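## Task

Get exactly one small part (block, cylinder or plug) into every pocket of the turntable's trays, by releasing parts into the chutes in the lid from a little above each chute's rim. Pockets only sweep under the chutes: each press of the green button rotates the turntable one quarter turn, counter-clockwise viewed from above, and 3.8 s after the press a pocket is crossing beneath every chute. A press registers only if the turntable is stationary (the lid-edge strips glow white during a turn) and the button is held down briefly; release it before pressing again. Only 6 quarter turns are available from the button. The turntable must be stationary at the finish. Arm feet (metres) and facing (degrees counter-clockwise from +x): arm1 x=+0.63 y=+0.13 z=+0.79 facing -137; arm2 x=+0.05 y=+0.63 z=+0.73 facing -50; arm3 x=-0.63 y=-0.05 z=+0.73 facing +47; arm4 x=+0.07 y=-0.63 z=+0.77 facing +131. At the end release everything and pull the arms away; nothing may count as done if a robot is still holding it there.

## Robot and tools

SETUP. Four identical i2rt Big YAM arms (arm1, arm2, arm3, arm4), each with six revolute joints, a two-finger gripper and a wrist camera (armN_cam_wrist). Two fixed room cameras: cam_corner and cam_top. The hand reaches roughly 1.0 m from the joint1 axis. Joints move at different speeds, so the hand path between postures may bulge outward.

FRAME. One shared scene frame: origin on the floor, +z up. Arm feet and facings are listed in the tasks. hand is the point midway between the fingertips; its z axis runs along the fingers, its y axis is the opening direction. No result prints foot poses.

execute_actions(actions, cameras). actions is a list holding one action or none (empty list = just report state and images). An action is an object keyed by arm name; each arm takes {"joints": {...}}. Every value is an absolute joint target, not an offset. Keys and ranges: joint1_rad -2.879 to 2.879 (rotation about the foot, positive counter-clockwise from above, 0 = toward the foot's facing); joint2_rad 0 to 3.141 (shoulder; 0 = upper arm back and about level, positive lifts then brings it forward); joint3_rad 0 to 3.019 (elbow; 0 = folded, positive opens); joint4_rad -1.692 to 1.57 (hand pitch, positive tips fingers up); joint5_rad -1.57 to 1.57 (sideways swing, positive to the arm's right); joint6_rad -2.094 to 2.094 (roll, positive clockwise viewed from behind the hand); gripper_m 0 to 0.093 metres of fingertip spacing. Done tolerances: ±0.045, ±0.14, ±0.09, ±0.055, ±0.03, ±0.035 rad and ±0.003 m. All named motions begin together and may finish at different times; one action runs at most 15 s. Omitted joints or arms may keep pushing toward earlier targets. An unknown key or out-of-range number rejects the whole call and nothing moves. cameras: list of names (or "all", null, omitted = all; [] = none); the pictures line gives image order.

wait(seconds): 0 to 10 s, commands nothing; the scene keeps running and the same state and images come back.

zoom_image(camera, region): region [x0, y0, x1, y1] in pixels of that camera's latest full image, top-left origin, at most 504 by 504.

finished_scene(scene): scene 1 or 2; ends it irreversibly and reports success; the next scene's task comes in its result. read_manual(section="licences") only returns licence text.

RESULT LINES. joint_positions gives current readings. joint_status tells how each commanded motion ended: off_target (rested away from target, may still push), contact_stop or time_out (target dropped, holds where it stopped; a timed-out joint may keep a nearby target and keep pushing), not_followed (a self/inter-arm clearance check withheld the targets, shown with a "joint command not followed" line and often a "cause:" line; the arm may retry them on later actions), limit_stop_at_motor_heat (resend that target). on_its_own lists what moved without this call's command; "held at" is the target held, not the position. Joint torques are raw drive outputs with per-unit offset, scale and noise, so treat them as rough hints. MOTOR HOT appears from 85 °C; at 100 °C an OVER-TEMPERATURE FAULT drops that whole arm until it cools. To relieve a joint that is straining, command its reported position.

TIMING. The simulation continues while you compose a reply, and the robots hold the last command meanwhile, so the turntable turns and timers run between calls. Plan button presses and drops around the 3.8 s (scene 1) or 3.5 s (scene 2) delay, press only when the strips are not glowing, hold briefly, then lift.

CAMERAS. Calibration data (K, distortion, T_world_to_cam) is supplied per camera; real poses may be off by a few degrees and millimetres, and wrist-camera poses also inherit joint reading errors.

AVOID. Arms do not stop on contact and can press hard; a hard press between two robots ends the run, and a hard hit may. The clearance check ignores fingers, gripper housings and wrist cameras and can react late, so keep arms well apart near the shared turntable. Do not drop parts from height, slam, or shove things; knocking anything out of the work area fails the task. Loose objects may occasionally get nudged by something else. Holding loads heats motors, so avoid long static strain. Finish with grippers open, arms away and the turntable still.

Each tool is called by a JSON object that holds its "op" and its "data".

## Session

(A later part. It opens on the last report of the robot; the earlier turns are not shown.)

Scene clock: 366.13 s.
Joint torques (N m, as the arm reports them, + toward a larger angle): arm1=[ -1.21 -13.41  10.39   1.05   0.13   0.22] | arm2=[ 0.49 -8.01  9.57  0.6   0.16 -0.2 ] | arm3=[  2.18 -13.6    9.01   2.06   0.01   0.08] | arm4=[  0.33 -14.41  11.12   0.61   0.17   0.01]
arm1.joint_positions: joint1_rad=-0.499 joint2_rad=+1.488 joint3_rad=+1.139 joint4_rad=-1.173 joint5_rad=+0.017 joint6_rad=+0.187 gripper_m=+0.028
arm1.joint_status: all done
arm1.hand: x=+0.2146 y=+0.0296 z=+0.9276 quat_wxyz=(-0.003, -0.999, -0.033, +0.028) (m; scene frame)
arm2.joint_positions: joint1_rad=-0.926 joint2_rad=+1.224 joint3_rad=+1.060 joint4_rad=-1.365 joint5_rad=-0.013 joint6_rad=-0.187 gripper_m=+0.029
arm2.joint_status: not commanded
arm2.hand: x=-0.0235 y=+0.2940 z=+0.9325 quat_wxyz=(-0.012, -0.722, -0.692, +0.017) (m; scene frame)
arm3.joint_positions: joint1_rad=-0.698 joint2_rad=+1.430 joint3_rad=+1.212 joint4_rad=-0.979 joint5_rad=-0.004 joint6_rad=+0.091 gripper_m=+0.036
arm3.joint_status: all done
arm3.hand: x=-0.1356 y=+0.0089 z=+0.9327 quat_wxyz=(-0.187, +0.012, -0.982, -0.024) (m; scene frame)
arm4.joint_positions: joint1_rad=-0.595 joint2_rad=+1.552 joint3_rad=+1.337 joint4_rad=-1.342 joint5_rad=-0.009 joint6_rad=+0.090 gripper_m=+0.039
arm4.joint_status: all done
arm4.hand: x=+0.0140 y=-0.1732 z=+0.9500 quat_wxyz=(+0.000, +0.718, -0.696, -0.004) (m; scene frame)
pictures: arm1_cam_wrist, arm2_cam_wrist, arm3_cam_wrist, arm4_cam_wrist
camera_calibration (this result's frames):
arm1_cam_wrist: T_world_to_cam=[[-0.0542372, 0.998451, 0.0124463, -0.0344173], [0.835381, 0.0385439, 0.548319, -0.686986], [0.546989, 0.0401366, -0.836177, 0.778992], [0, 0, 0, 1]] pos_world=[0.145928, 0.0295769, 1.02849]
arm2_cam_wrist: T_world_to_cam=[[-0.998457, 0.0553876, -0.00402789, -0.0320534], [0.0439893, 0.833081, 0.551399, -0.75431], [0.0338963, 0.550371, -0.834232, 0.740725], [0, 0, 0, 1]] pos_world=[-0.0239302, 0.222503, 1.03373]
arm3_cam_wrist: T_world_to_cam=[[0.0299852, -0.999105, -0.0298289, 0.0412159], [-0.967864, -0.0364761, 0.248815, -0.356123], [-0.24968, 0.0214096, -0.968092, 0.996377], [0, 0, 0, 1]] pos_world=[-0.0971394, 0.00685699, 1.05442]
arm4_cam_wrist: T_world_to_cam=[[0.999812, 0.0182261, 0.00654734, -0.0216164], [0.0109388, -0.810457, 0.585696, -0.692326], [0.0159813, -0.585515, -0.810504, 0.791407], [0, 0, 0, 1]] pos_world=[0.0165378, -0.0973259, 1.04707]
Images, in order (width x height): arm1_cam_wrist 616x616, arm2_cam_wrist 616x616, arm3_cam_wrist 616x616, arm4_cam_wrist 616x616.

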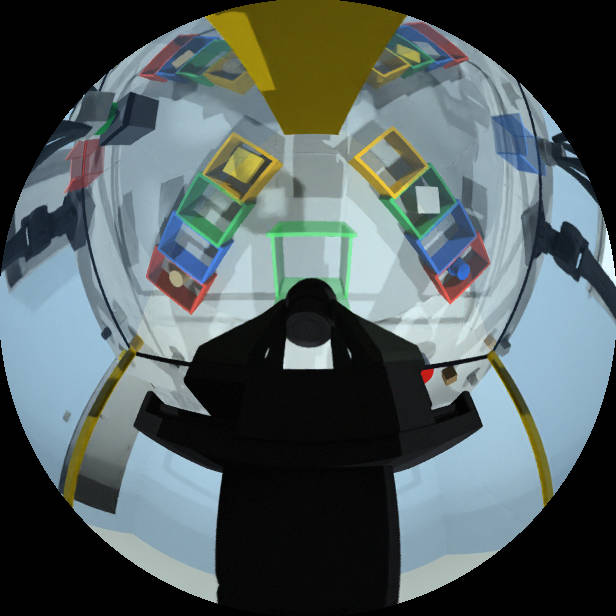

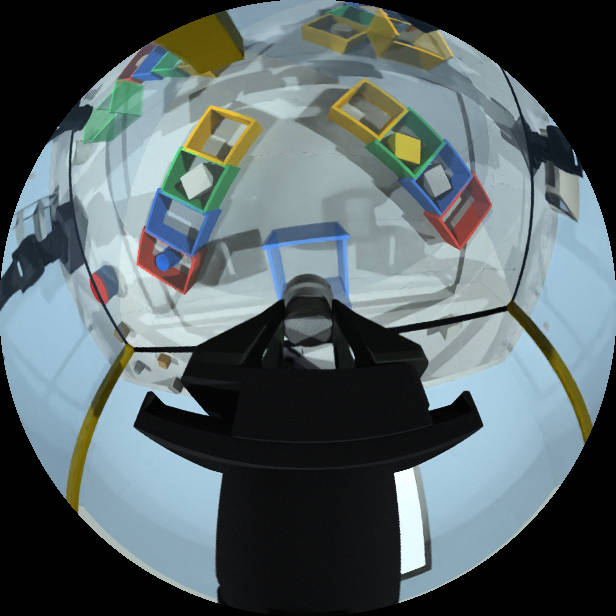

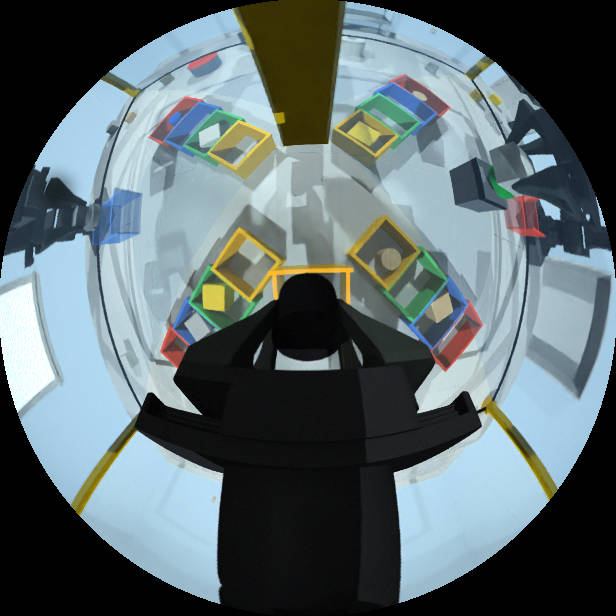

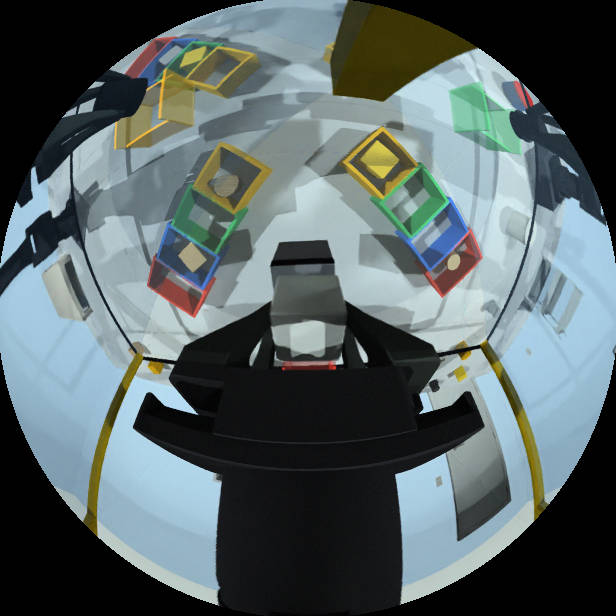

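{"op": "execute_actions", "data": {"actions": [{"arm4":{"joints":{"joint2_rad":1.62}}}], "cameras": []}}

{"op": "execute_actions", "data": {"actions": [{"arm3":{"joints":{"joint1_rad":-0.712,"joint4_rad":-1.005}},"arm4":{"joints":{"joint2_rad":1.2,"joint3_rad":1.15,"joint1_rad":-0.55}}}], "cameras": []}}

{"op": "execute_actions", "data": {"actions": [{"arm4":{"joints":{"joint2_rad":1.14,"joint3_rad":0.89,"joint4_rad":-1.27}}}], "cameras": []}}

{"op": "wait", "data": {"seconds": 0.62}}

{"op": "execute_actions", "data": {"actions": [{"arm1":{"joints":{"gripper_m":0.06}},"arm2":{"joints":{"gripper_m":0.06}},"arm3":{"joints":{"gripper_m":0.06}},"arm4":{"joints":{"gripper_m":0.06}}}], "cameras": []}}

{"op": "execute_actions", "data": {"actions": [{"arm1":{"joints":{"joint2_rad":1.12,"joint3_rad":1.09,"joint4_rad":-1.53}},"arm2":{"joints":{"joint2_rad":0.85,"joint3_rad":0.92,"joint4_rad":-1.65}},"arm3":{"joints":{"joint2_rad":1.05,"joint3_rad":1.1}},"arm4":{"joints":{"joint2_rad":1.12,"joint3_rad":1.09,"joint4_rad":-1.53}}}], "cameras": []}}

{"op": "execute_actions", "data": {"actions": [{"arm1":{"joints":{"joint1_rad":0.618,"joint6_rad":0,"gripper_m":0.07}},"arm2":{"joints":{"joint1_rad":0.78,"joint6_rad":0,"gripper_m":0.08}},"arm3":{"joints":{"joint1_rad":-2.206,"joint4_rad":-1.53,"joint6_rad":0,"gripper_m":0.075}},"arm4":{"joints":{"joint1_rad":-2.403,"joint6_rad":0,"gripper_m":0.07}}}], "cameras": []}}

{"op": "execute_actions", "data": {"actions": [{"arm1":{"joints":{"joint2_rad":1.665,"joint3_rad":1.11,"joint4_rad":-0.967}},"arm2":{"joints":{"joint2_rad":1.372,"joint3_rad":0.94,"joint4_rad":-1.107}},"arm3":{"joints":{"joint2_rad":1.675,"joint3_rad":1.31,"joint4_rad":-1.15}},"arm4":{"joints":{"joint2_rad":1.627,"joint3_rad":1.14,"joint4_rad":-1.02}}}]}}

Scene clock: 406.30 s.
Joint torques (N m, as the arm reports them, + toward a larger angle): arm1=[ -1.23 -13.25  10.23   1.06   0.12   0.23] | arm2=[ 0.6  -8.19  9.59  0.65  0.15 -0.17] | arm3=[  1.89 -13.64   9.11   2.12   0.02   0.09] | arm4=[  0.6  -10.61   9.72   0.6    0.24   0.04]
arm1.joint_positions: joint1_rad=-0.499 joint2_rad=+1.488 joint3_rad=+1.139 joint4_rad=-1.173 joint5_rad=+0.017 joint6_rad=+0.187 gripper_m=+0.028
arm1.joint_status: not commanded
arm1.hand: x=+0.2146 y=+0.0296 z=+0.9276 quat_wxyz=(-0.003, -0.999, -0.033, +0.028) (m; scene frame)
arm2.joint_positions: joint1_rad=-0.926 joint2_rad=+1.224 joint3_rad=+1.060 joint4_rad=-1.365 joint5_rad=-0.013 joint6_rad=-0.187 gripper_m=+0.029
arm2.joint_status: not commanded
arm2.hand: x=-0.0235 y=+0.2940 z=+0.9325 quat_wxyz=(-0.012, -0.722, -0.692, +0.017) (m; scene frame)
arm3.joint_positions: joint1_rad=-0.698 joint2_rad=+1.430 joint3_rad=+1.212 joint4_rad=-0.979 joint5_rad=-0.004 joint6_rad=+0.091 gripper_m=+0.036
arm3.joint_status: not commanded
arm3.hand: x=-0.1356 y=+0.0089 z=+0.9327 quat_wxyz=(-0.187, +0.012, -0.982, -0.024) (m; scene frame)
arm4.joint_positions: joint1_rad=-0.595 joint2_rad=+1.588 joint3_rad=+1.353 joint4_rad=-1.342 joint5_rad=-0.010 joint6_rad=+0.090 gripper_m=+0.039
arm4.joint_status: all done
arm4.hand: x=+0.0130 y=-0.1664 z=+0.9405 quat_wxyz=(+0.006, +0.718, -0.696, +0.003) (m; scene frame)
pictures: none
No camera images: the call's "cameras" was empty. Leave "cameras" out to get every camera's image.

Scene clock: 407.60 s.
Joint torques (N m, as the arm reports them, + toward a larger angle): arm1=[ -1.22 -13.2   10.24   1.07   0.12   0.22] | arm2=[ 0.65 -8.2   9.5   0.61  0.15 -0.18] | arm3=[  0.26 -13.67   9.27   0.64   0.03   0.08] | arm4=[ 0.76 -8.14  8.5   0.61  0.1   0.03]
arm1.joint_positions: joint1_rad=-0.499 joint2_rad=+1.488 joint3_rad=+1.139 joint4_rad=-1.173 joint5_rad=+0.017 joint6_rad=+0.187 gripper_m=+0.028
arm1.joint_status: not commanded
arm1.hand: x=+0.2146 y=+0.0296 z=+0.9276 quat_wxyz=(-0.003, -0.999, -0.033, +0.028) (m; scene frame)
arm2.joint_positions: joint1_rad=-0.926 joint2_rad=+1.224 joint3_rad=+1.060 joint4_rad=-1.365 joint5_rad=-0.013 joint6_rad=-0.187 gripper_m=+0.029
arm2.joint_status: not commanded
arm2.hand: x=-0.0235 y=+0.2940 z=+0.9325 quat_wxyz=(-0.012, -0.722, -0.692, +0.017) (m; scene frame)
arm3.joint_positions: joint1_rad=-0.698 joint2_rad=+1.430 joint3_rad=+1.212 joint4_rad=-0.993 joint5_rad=-0.004 joint6_rad=+0.091 gripper_m=+0.036
arm3.joint_status: all done
arm3.hand: x=-0.1388 y=+0.0083 z=+0.9314 quat_wxyz=(-0.180, +0.011, -0.983, -0.023) (m; scene frame)
arm4.joint_positions: joint1_rad=-0.551 joint2_rad=+1.198 joint3_rad=+1.144 joint4_rad=-1.332 joint5_rad=-0.007 joint6_rad=+0.090 gripper_m=+0.039
arm4.joint_status: all done
arm4.hand: x=+0.0080 y=-0.2598 z=+1.0134 quat_wxyz=(-0.053, +0.730, -0.677, -0.071) (m; scene frame)
pictures: none
No camera images: the call's "cameras" was empty. Leave "cameras" out to get every camera's image.

Scene clock: 408.73 s.
Joint torques (N m, as the arm reports them, + toward a larger angle): arm1=[ -1.19 -13.27  10.23   1.06   0.12   0.23] | arm2=[ 0.66 -8.06  9.59  0.63  0.15 -0.18] | arm3=[  0.35 -13.51   9.19   0.67   0.01   0.06] | arm4=[ 0.65 -7.08  8.18  0.69  0.1   0.03]
arm1.joint_positions: joint1_rad=-0.499 joint2_rad=+1.488 joint3_rad=+1.139 joint4_rad=-1.173 joint5_rad=+0.017 joint6_rad=+0.187 gripper_m=+0.028
arm1.joint_status: not commanded
arm1.hand: x=+0.2146 y=+0.0296 z=+0.9276 quat_wxyz=(-0.003, -0.999, -0.033, +0.028) (m; scene frame)
arm2.joint_positions: joint1_rad=-0.926 joint2_rad=+1.224 joint3_rad=+1.060 joint4_rad=-1.365 joint5_rad=-0.013 joint6_rad=-0.187 gripper_m=+0.029
arm2.joint_status: not commanded
arm2.hand: x=-0.0235 y=+0.2940 z=+0.9325 quat_wxyz=(-0.012, -0.722, -0.692, +0.017) (m; scene frame)
arm3.joint_positions: joint1_rad=-0.698 joint2_rad=+1.430 joint3_rad=+1.212 joint4_rad=-0.993 joint5_rad=-0.004 joint6_rad=+0.091 gripper_m=+0.036
arm3.joint_status: not commanded
arm3.hand: x=-0.1388 y=+0.0083 z=+0.9314 quat_wxyz=(-0.180, +0.011, -0.983, -0.023) (m; scene frame)
arm4.joint_positions: joint1_rad=-0.551 joint2_rad=+1.146 joint3_rad=+0.878 joint4_rad=-1.284 joint5_rad=-0.007 joint6_rad=+0.090 gripper_m=+0.039
arm4.joint_status: all done
arm4.hand: x=+0.0205 y=-0.3325 z=+0.9250 quat_wxyz=(-0.003, +0.733, -0.680, -0.006) (m; scene frame)
pictures: none
No camera images: the call's "cameras" was empty. Leave "cameras" out to get every camera's image.

Scene clock: 409.37 s.
Joint torques (N m, as the arm reports them, + toward a larger angle): arm1=[ -1.24 -13.27  10.23   1.06   0.12   0.23] | arm2=[ 0.56 -8.38  9.64  0.65  0.15 -0.19] | arm3=[ -0.02 -13.55   9.16   0.7    0.01   0.09] | arm4=[ 0.75 -6.71  8.34  0.83  0.12  0.01]
arm1.joint_positions: joint1_rad=-0.499 joint2_rad=+1.488 joint3_rad=+1.139 joint4_rad=-1.173 joint5_rad=+0.017 joint6_rad=+0.187 gripper_m=+0.028
arm1.joint_status: not commanded
arm1.hand: x=+0.2146 y=+0.0296 z=+0.9276 quat_wxyz=(-0.003, -0.999, -0.033, +0.028) (m; scene frame)
arm2.joint_positions: joint1_rad=-0.926 joint2_rad=+1.224 joint3_rad=+1.060 joint4_rad=-1.365 joint5_rad=-0.013 joint6_rad=-0.187 gripper_m=+0.029
arm2.joint_status: not commanded
arm2.hand: x=-0.0235 y=+0.2940 z=+0.9325 quat_wxyz=(-0.012, -0.722, -0.692, +0.017) (m; scene frame)
arm3.joint_positions: joint1_rad=-0.698 joint2_rad=+1.430 joint3_rad=+1.212 joint4_rad=-0.993 joint5_rad=-0.004 joint6_rad=+0.091 gripper_m=+0.036
arm3.joint_status: not commanded
arm3.hand: x=-0.1388 y=+0.0083 z=+0.9314 quat_wxyz=(-0.180, +0.011, -0.983, -0.023) (m; scene frame)
arm4.joint_positions: joint1_rad=-0.551 joint2_rad=+1.146 joint3_rad=+0.878 joint4_rad=-1.284 joint5_rad=-0.007 joint6_rad=+0.090 gripper_m=+0.039
arm4.joint_status: all done
arm4.hand: x=+0.0205 y=-0.3325 z=+0.9250 quat_wxyz=(-0.003, +0.733, -0.680, -0.006) (m; scene frame)
wait: 0.63 s; at rest by 0.27 s
pictures: arm1_cam_wrist, arm2_cam_wrist, arm3_cam_wrist, arm4_cam_wrist, cam_corner, cam_top
camera_calibration (this result's frames):
arm1_cam_wrist: T_world_to_cam=[[-0.0542372, 0.998451, 0.0124463, -0.0344173], [0.835381, 0.0385439, 0.548319, -0.686986], [0.546989, 0.0401366, -0.836177, 0.778992], [0, 0, 0, 1]] pos_world=[0.145928, 0.0295769, 1.02849]
arm2_cam_wrist: T_world_to_cam=[[-0.998457, 0.0553876, -0.00402789, -0.0320534], [0.0439893, 0.833081, 0.551399, -0.75431], [0.0338963, 0.550371, -0.834232, 0.740725], [0, 0, 0, 1]] pos_world=[-0.0239302, 0.222503, 1.03373]
arm3_cam_wrist: T_world_to_cam=[[0.0292643, -0.999162, -0.028632, 0.0395079], [-0.964291, -0.0357629, 0.262421, -0.371104], [-0.263225, 0.01993, -0.964529, 0.989189], [0, 0, 0, 1]] pos_world=[-0.0986293, 0.0064885, 1.05262]
arm4_cam_wrist: T_world_to_cam=[[0.99807, 0.0616406, 0.00753522, -0.0114951], [0.0458113, -0.812764, 0.580789, -0.803823], [0.0419245, -0.579323, -0.814019, 0.68249], [0, 0, 0, 1]] pos_world=[0.019684, -0.257227, 1.0225]
Images, in order (width x height): arm1_cam_wrist 616x616, arm2_cam_wrist 616x616, arm3_cam_wrist 616x616, arm4_cam_wrist 616x616, cam_corner 896x504, cam_top 896x504.

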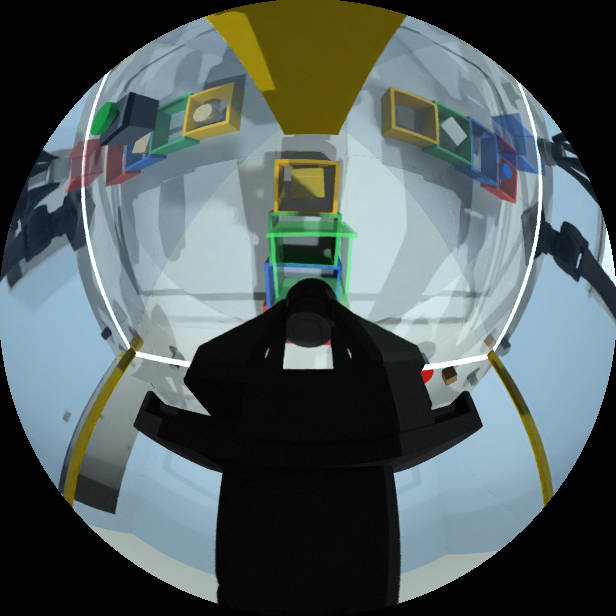

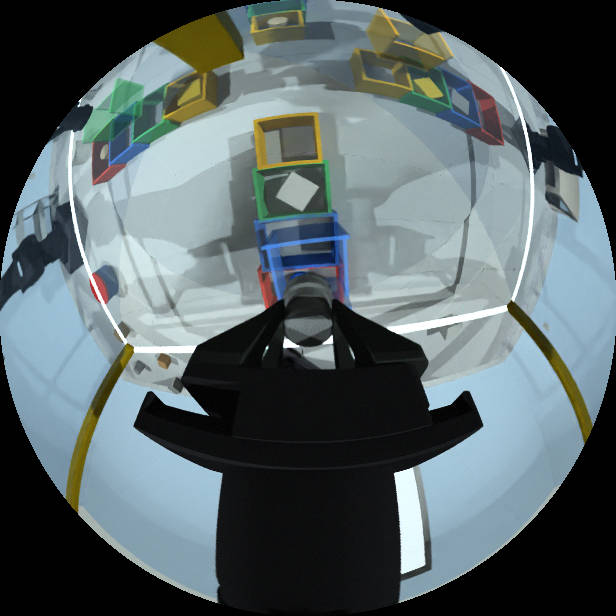

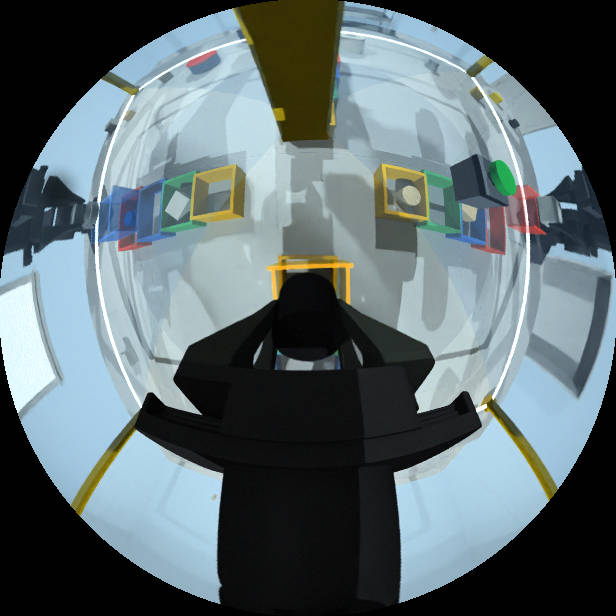

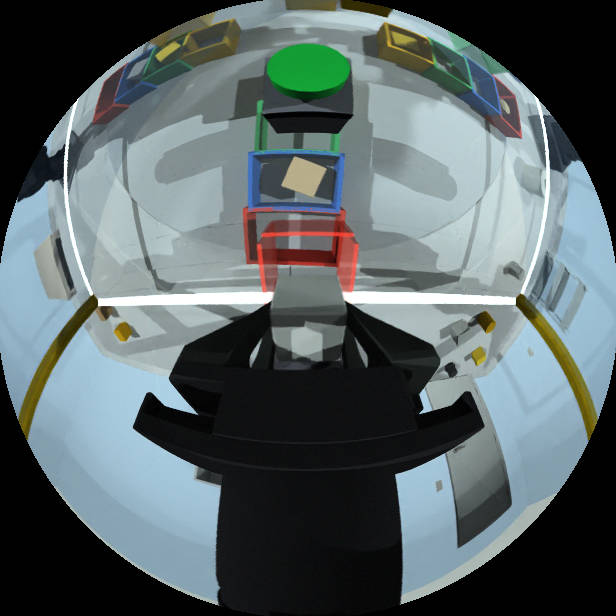

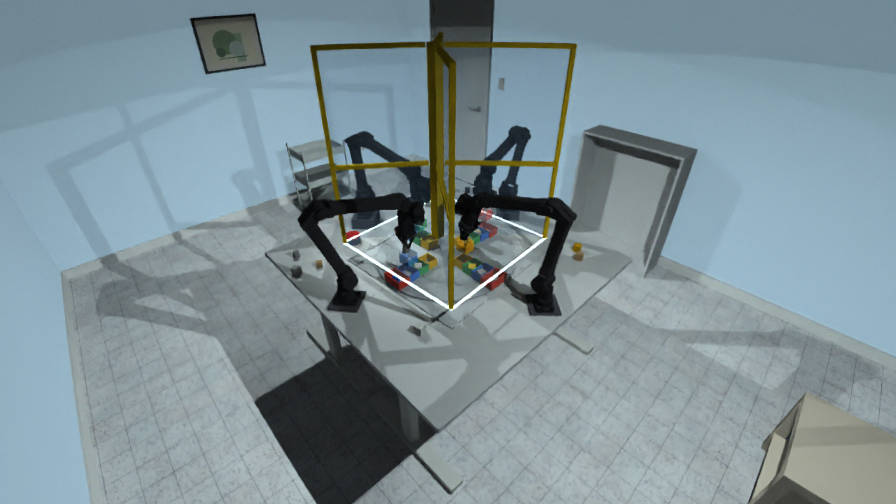

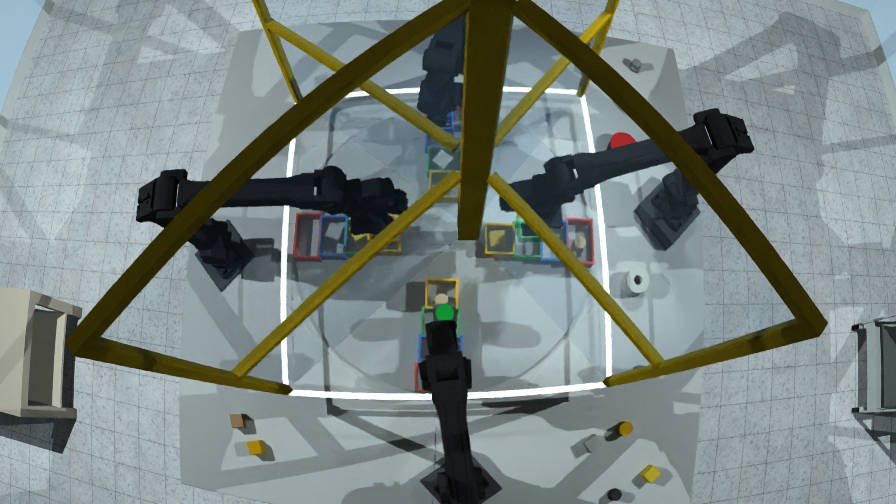

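Scene clock: 409.93 s.
Joint torques (N m, as the arm reports them, + toward a larger angle): arm1=[ -1.23 -13.11  10.16   1.06   0.13   0.22] | arm2=[ 0.5  -7.88  9.52  0.58  0.15 -0.19] | arm3=[  0.4  -13.73   9.19   0.7    0.02   0.1 ] | arm4=[ 0.83 -7.46  8.12  0.75  0.11  0.03]
arm1.joint_positions: joint1_rad=-0.499 joint2_rad=+1.488 joint3_rad=+1.139 joint4_rad=-1.173 joint5_rad=+0.017 joint6_rad=+0.187 gripper_m=+0.060
arm1.joint_status: all done
arm1.hand: x=+0.2146 y=+0.0296 z=+0.9276 quat_wxyz=(-0.003, -0.999, -0.033, +0.028) (m; scene frame)
arm2.joint_positions: joint1_rad=-0.926 joint2_rad=+1.224 joint3_rad=+1.060 joint4_rad=-1.365 joint5_rad=-0.013 joint6_rad=-0.187 gripper_m=+0.060
arm2.joint_status: all done
arm2.hand: x=-0.0235 y=+0.2940 z=+0.9325 quat_wxyz=(-0.012, -0.722, -0.692, +0.017) (m; scene frame)
arm3.joint_positions: joint1_rad=-0.698 joint2_rad=+1.428 joint3_rad=+1.212 joint4_rad=-0.993 joint5_rad=-0.004 joint6_rad=+0.091 gripper_m=+0.060
arm3.joint_status: all done
arm3.hand: x=-0.1388 y=+0.0083 z=+0.9319 quat_wxyz=(-0.180, +0.011, -0.983, -0.023) (m; scene frame)
arm4.joint_positions: joint1_rad=-0.551 joint2_rad=+1.146 joint3_rad=+0.878 joint4_rad=-1.284 joint5_rad=-0.007 joint6_rad=+0.090 gripper_m=+0.060
arm4.joint_status: all done
arm4.hand: x=+0.0205 y=-0.3325 z=+0.9250 quat_wxyz=(-0.003, +0.733, -0.680, -0.006) (m; scene frame)
pictures: none
No camera images: the call's "cameras" was empty. Leave "cameras" out to get every camera's image.

Scene clock: 411.23 s.
Joint torques (N m, as the arm reports them, + toward a larger angle): arm1=[-1.29 -6.08 10.66 -0.27  0.12  0.22] | arm2=[ 0.67 -1.69  9.71  0.02  0.15 -0.18] | arm3=[ 0.32 -6.25  9.32  1.33  0.01  0.09] | arm4=[ 1.29 -7.19 10.92 -0.7   0.09  0.  ]
arm1.joint_positions: joint1_rad=-0.499 joint2_rad=+1.114 joint3_rad=+1.074 joint4_rad=-1.518 joint5_rad=+0.017 joint6_rad=+0.187 gripper_m=+0.060
arm1.joint_status: all done
arm1.hand: x=+0.3395 y=+0.0632 z=+1.0288 quat_wxyz=(+0.001, -0.999, -0.033, +0.011) (m; scene frame)
arm2.joint_positions: joint1_rad=-0.926 joint2_rad=+0.835 joint3_rad=+0.919 joint4_rad=-1.645 joint5_rad=-0.013 joint6_rad=-0.187 gripper_m=+0.060
arm2.joint_status: all done
arm2.hand: x=+0.0096 y=+0.4334 z=+0.9738 quat_wxyz=(-0.003, -0.722, -0.692, +0.004) (m; scene frame)
arm3.joint_positions: joint1_rad=-0.698 joint2_rad=+1.049 joint3_rad=+1.090 joint4_rad=-0.997 joint5_rad=-0.004 joint6_rad=+0.091 gripper_m=+0.060
arm3.joint_status: all done
arm3.hand: x=-0.2186 y=-0.0014 z=+1.0362 quat_wxyz=(-0.303, +0.011, -0.952, -0.036) (m; scene frame)
arm4.joint_positions: joint1_rad=-0.551 joint2_rad=+1.124 joint3_rad=+1.043 joint4_rad=-1.517 joint5_rad=-0.007 joint6_rad=+0.090 gripper_m=+0.060
arm4.joint_status: all done
arm4.hand: x=+0.0213 y=-0.3393 z=+0.9929 quat_wxyz=(+0.012, +0.733, -0.680, +0.013) (m; scene frame)
pictures: none
No camera images: the call's "cameras" was empty. Leave "cameras" out to get every camera's image.

Scene clock: 413.17 s.
Joint torques (N m, as the arm reports them, + toward a larger angle): arm1=[-0.22 -6.02 10.63 -0.27  0.11 -0.01] | arm2=[ 0.92 -2.19  9.69  0.07  0.14  0.13] | arm3=[ 0.97 -5.53  8.79  0.11 -0.07 -0.09] | arm4=[ 0.76 -6.77 11.06 -0.45  0.1  -0.19]
arm1.joint_positions: joint1_rad=+0.611 joint2_rad=+1.114 joint3_rad=+1.074 joint4_rad=-1.518 joint5_rad=+0.017 joint6_rad=+0.013 gripper_m=+0.070
arm1.joint_status: all done
arm1.hand: x=+0.5662 y=-0.1579 z=+1.0302 quat_wxyz=(-0.001, -0.780, -0.625, +0.016) (m; scene frame)
arm2.joint_positions: joint1_rad=+0.775 joint2_rad=+0.836 joint3_rad=+0.919 joint4_rad=-1.645 joint5_rad=-0.013 joint6_rad=-0.014 gripper_m=+0.080
arm2.joint_status: all done
arm2.hand: x=+0.2539 y=+0.6110 z=+0.9714 quat_wxyz=(+0.001, -0.043, -0.999, -0.007) (m; scene frame)
arm3.joint_positions: joint1_rad=-2.200 joint2_rad=+1.049 joint3_rad=+1.090 joint4_rad=-1.517 joint5_rad=-0.003 joint6_rad=+0.009 gripper_m=+0.075
arm3.joint_status: all done
arm3.hand: x=-0.5768 y=-0.3405 z=+0.9892 quat_wxyz=(-0.037, -0.642, -0.765, +0.026) (m; scene frame)
arm4.joint_positions: joint1_rad=-2.403 joint2_rad=+1.124 joint3_rad=+1.043 joint4_rad=-1.517 joint5_rad=-0.007 joint6_rad=+0.010 gripper_m=+0.070
arm4.joint_status: all done
arm4.hand: x=+0.3617 y=-0.6621 z=+0.9967 quat_wxyz=(+0.011, -0.064, -0.998, -0.001) (m; scene frame)
pictures: none
No camera images: the call's "cameras" was empty. Leave "cameras" out to get every camera's image.

Scene clock: 414.67 s.
Joint torques (N m, as the arm reports them, + toward a larger angle): arm1=[ -0.29 -15.83  10.75   0.9    0.11  -0.01] | arm2=[ 0.96 -9.08 10.44  0.5   0.14  0.14] | arm3=[  0.6  -17.02   8.81   1.13  -0.08  -0.1 ] | arm4=[  0.49 -13.96   9.52   0.68   0.08  -0.19]
arm1.joint_positions: joint1_rad=+0.611 joint2_rad=+1.678 joint3_rad=+1.074 joint4_rad=-0.982 joint5_rad=+0.017 joint6_rad=+0.013 gripper_m=+0.070
arm1.joint_status: all done
arm1.hand: x=+0.5364 y=-0.2971 z=+0.8300 quat_wxyz=(+0.008, -0.780, -0.625, +0.005) (m; scene frame)
arm2.joint_positions: joint1_rad=+0.775 joint2_rad=+1.370 joint3_rad=+0.919 joint4_rad=-1.116 joint5_rad=-0.013 joint6_rad=-0.014 gripper_m=+0.080
arm2.joint_status: all done
arm2.hand: x=+0.4080 y=+0.5958 z=+0.8297 quat_wxyz=(+0.003, -0.043, -0.999, -0.007) (m; scene frame)
arm3.joint_positions: joint1_rad=-2.200 joint2_rad=+1.685 joint3_rad=+1.289 joint4_rad=-1.163 joint5_rad=-0.003 joint6_rad=+0.009 gripper_m=+0.075
arm3.joint_status: all done
arm3.hand: x=-0.5414 y=-0.5276 z=+0.8305 quat_wxyz=(-0.005, -0.643, -0.766, -0.001) (m; scene frame)
arm4.joint_positions: joint1_rad=-2.403 joint2_rad=+1.646 joint3_rad=+1.097 joint4_rad=-1.035 joint5_rad=-0.007 joint6_rad=+0.010 gripper_m=+0.070
arm4.joint_status: all done
arm4.hand: x=+0.5089 y=-0.6803 z=+0.8308 quat_wxyz=(+0.003, -0.064, -0.998, -0.001) (m; scene frame)
pictures: arm1_cam_wrist, arm2_cam_wrist, arm3_cam_wrist, arm4_cam_wrist, cam_corner, cam_top
camera_calibration (this result's frames):
arm1_cam_wrist: T_world_to_cam=[[-0.972828, 0.228689, 0.0361629, 0.55485], [0.204697, 0.776538, 0.595893, -0.371535], [0.108192, 0.587104, -0.802249, 0.904182], [0, 0, 0, 1]] pos_world=[0.518, -0.369225, 0.92671]
arm2_cam_wrist: T_world_to_cam=[[-0.099518, -0.994756, -0.0235911, 0.656844], [-0.804049, 0.0664271, 0.590841, -0.198027], [-0.586176, 0.0777677, -0.806443, 0.985788], [0, 0, 0, 1]] pos_world=[0.483989, 0.589891, 0.92748]
arm3_cam_wrist: T_world_to_cam=[[-0.984311, -0.17637, 0.00499517, -0.629634], [-0.140608, 0.801197, 0.581647, -0.129694], [-0.106587, 0.571819, -0.813426, 1.04704], [0, 0, 0, 1]] pos_world=[-0.526391, -0.605855, 0.930269]
arm4_cam_wrist: T_world_to_cam=[[-0.139353, -0.990192, 0.0100385, -0.615624], [-0.794208, 0.117815, 0.596115, -0.00634725], [-0.591451, 0.0750978, -0.802837, 1.14215], [0, 0, 0, 1]] pos_world=[0.584697, -0.694611, 0.926925]
Images, in order (width x height): arm1_cam_wrist 616x616, arm2_cam_wrist 616x616, arm3_cam_wrist 616x616, arm4_cam_wrist 616x616, cam_corner 896x504, cam_top 896x504.

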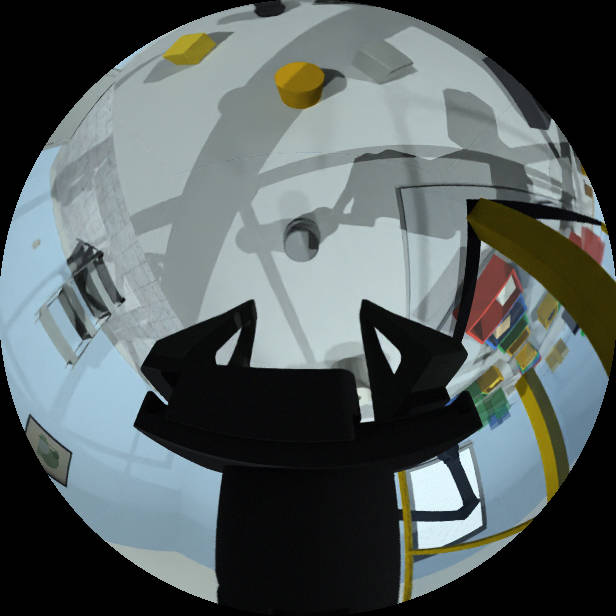

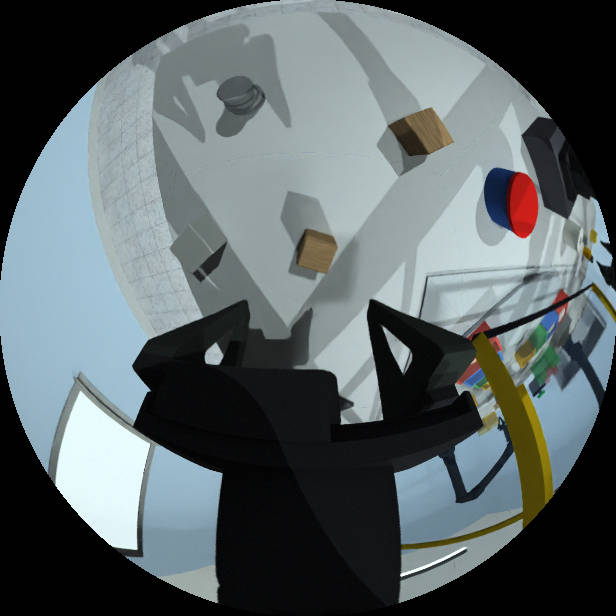

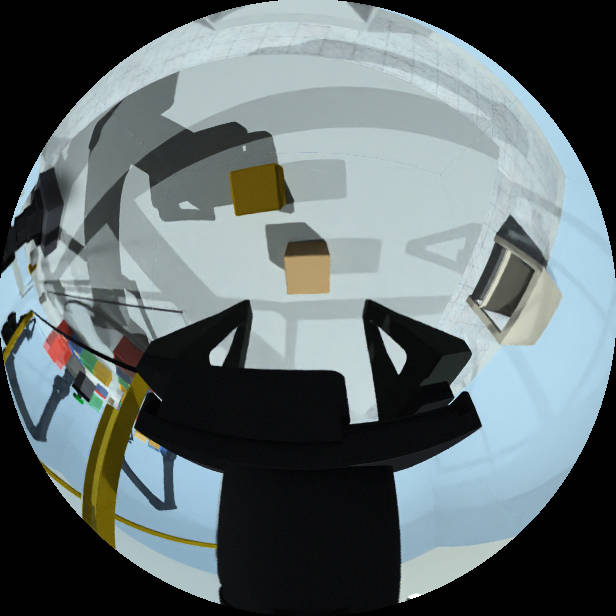

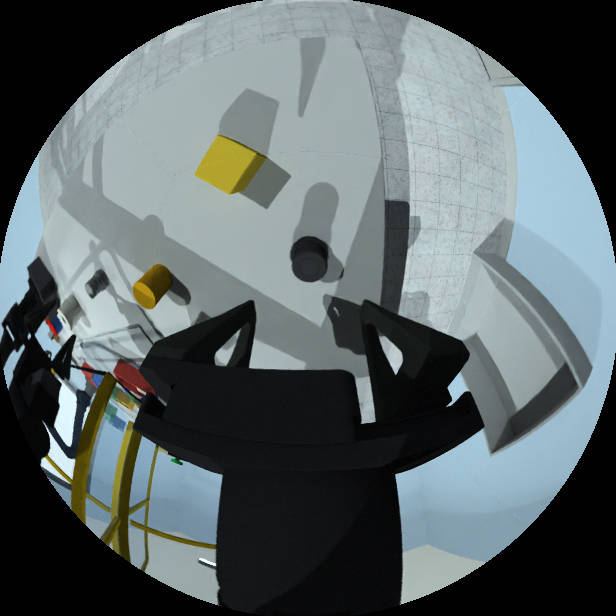

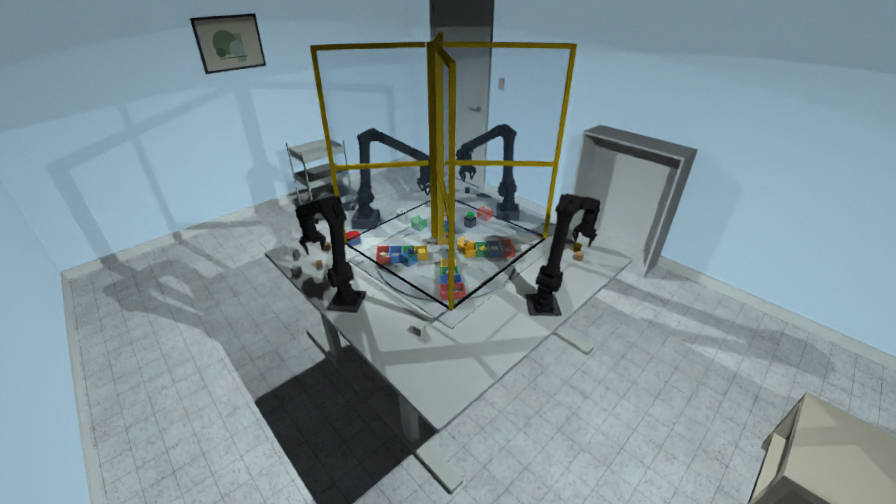

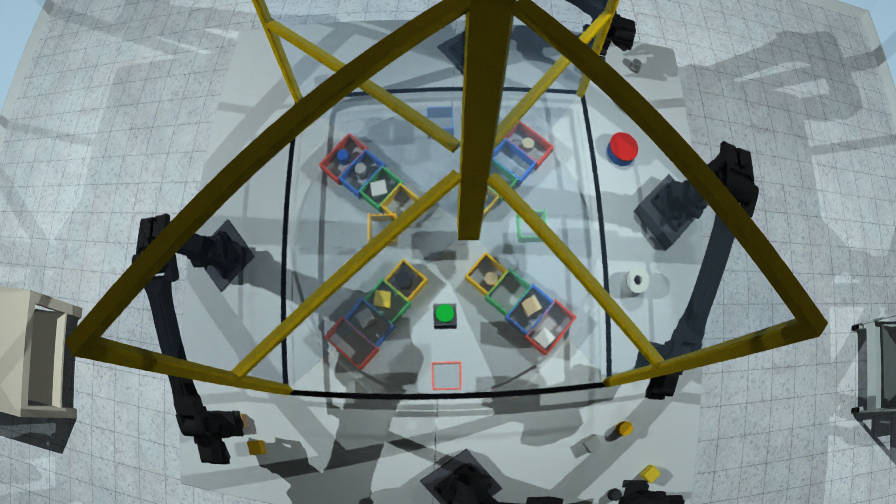

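{"op": "execute_actions", "data": {"actions": [{"arm1":{"joints":{"joint1_rad":0.638,"joint2_rad":1.836,"joint3_rad":1.058,"joint4_rad":-0.76}},"arm2":{"joints":{"joint1_rad":0.748,"joint6_rad":0.27,"joint2_rad":1.55,"joint3_rad":0.828,"joint4_rad":-0.838}},"arm3":{"joints":{"joint2_rad":1.78,"joint3_rad":1.182,"joint4_rad":-0.945}},"arm4":{"joints":{"joint2_rad":1.78,"joint3_rad":1.042,"joint4_rad":-0.8}}}], "cameras": ["arm1_cam_wrist","arm2_cam_wrist","arm3_cam_wrist","arm4_cam_wrist"]}}

Scene clock: 424.53 s.
Joint torques (N m, as the arm reports them, + toward a larger angle): arm1=[  0.04 -18.     7.65   0.94   0.12  -0.01] | arm2=[  0.03 -10.71   7.43   0.49   0.18   0.17] | arm3=[  1.08 -16.57   7.     1.15  -0.05  -0.08] | arm4=[  0.69 -15.37   6.12   0.81   0.11  -0.18]
arm1.joint_positions: joint1_rad=+0.627 joint2_rad=+1.851 joint3_rad=+1.045 joint4_rad=-0.775 joint5_rad=+0.017 joint6_rad=+0.013 gripper_m=+0.070
arm1.joint_status: all done
arm1.hand: x=+0.5407 y=-0.3128 z=+0.7472 quat_wxyz=(+0.007, -0.775, -0.632, +0.007) (m; scene frame)
arm2.joint_positions: joint1_rad=+0.755 joint2_rad=+1.559 joint3_rad=+0.825 joint4_rad=-0.847 joint5_rad=-0.013 joint6_rad=+0.256 gripper_m=+0.080
arm2.joint_status: all done
arm2.hand: x=+0.4152 y=+0.5879 z=+0.7352 quat_wxyz=(+0.011, -0.187, -0.982, -0.006) (m; scene frame)
arm3.joint_positions: joint1_rad=-2.200 joint2_rad=+1.792 joint3_rad=+1.170 joint4_rad=-0.959 joint5_rad=-0.003 joint6_rad=+0.009 gripper_m=+0.075
arm3.joint_status: all done
arm3.hand: x=-0.5427 y=-0.5184 z=+0.7413 quat_wxyz=(+0.004, -0.643, -0.766, -0.008) (m; scene frame)
arm4.joint_positions: joint1_rad=-2.403 joint2_rad=+1.802 joint3_rad=+1.034 joint4_rad=-0.814 joint5_rad=-0.007 joint6_rad=+0.010 gripper_m=+0.070
arm4.joint_status: all done
arm4.hand: x=+0.5151 y=-0.6815 z=+0.7454 quat_wxyz=(+0.003, -0.064, -0.998, -0.001) (m; scene frame)
pictures: arm1_cam_wrist, arm2_cam_wrist, arm3_cam_wrist, arm4_cam_wrist
camera_calibration (this result's frames):
arm1_cam_wrist: T_world_to_cam=[[-0.97649, 0.212491, 0.0362522, 0.562442], [0.192298, 0.78271, 0.591935, -0.29932], [0.0974057, 0.58499, -0.80517, 0.85384], [0, 0, 0, 1]] pos_world=[0.523609, -0.38472, 0.844274]
arm2_cam_wrist: T_world_to_cam=[[-0.379342, -0.925095, -0.0172945, 0.7181], [-0.741056, 0.292578, 0.604346, -0.304895], [-0.554018, 0.24207, -0.796534, 0.79715], [0, 0, 0, 1]] pos_world=[0.488097, 0.560549, 0.831638]
arm3_cam_wrist: T_world_to_cam=[[-0.984272, -0.176585, 0.00512997, -0.629021], [-0.138266, 0.788109, 0.599805, -0.104267], [-0.10996, 0.589662, -0.800129, 0.966687], [0, 0, 0, 1]] pos_world=[-0.527248, -0.598921, 0.839241]
arm4_cam_wrist: T_world_to_cam=[[-0.13936, -0.990191, 0.0100037, -0.615062], [-0.795112, 0.117914, 0.594889, 0.0510268], [-0.590234, 0.0749498, -0.803745, 1.0773], [0, 0, 0, 1]] pos_world=[0.590715, -0.695789, 0.841672]
Images, in order (width x height): arm1_cam_wrist 616x616, arm2_cam_wrist 616x616, arm3_cam_wrist 616x616, arm4_cam_wrist 616x616.

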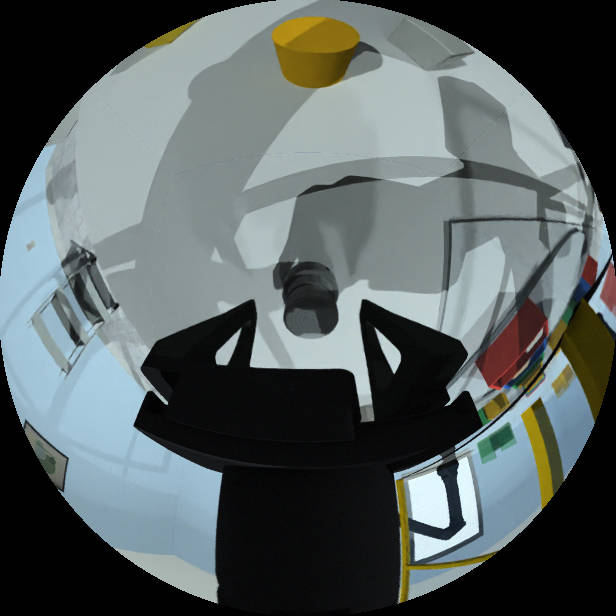

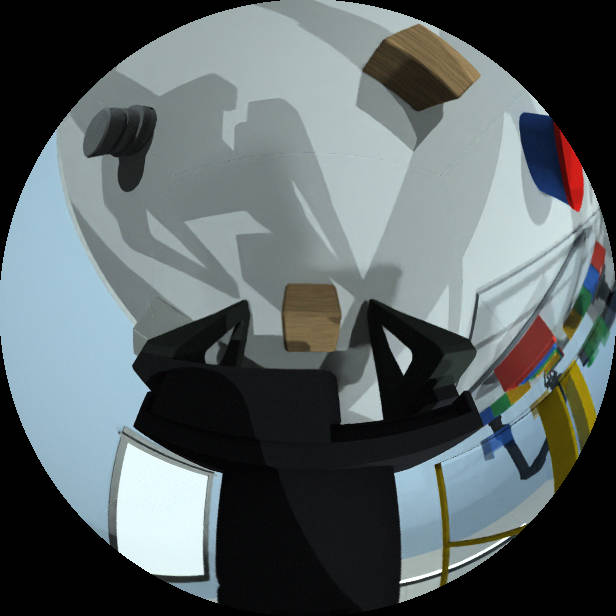

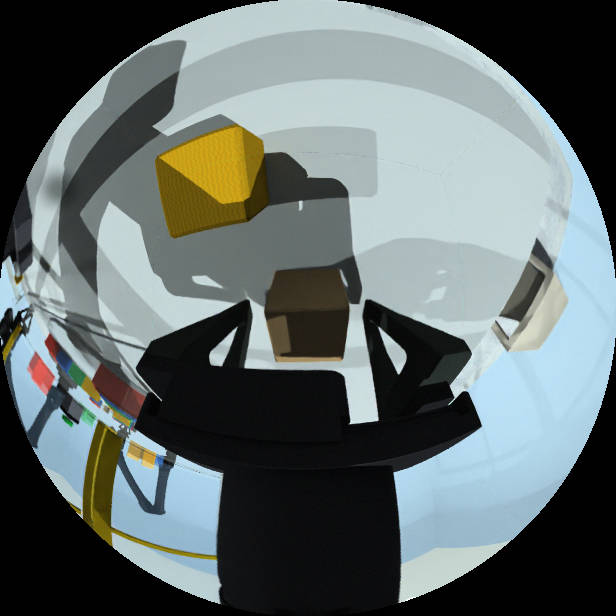

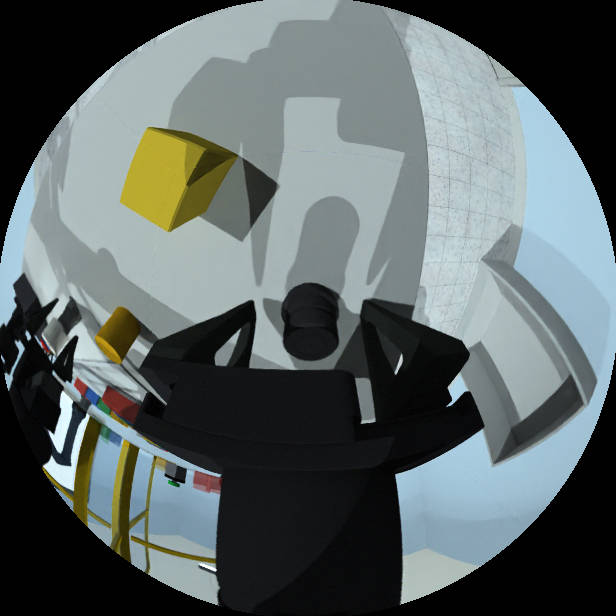

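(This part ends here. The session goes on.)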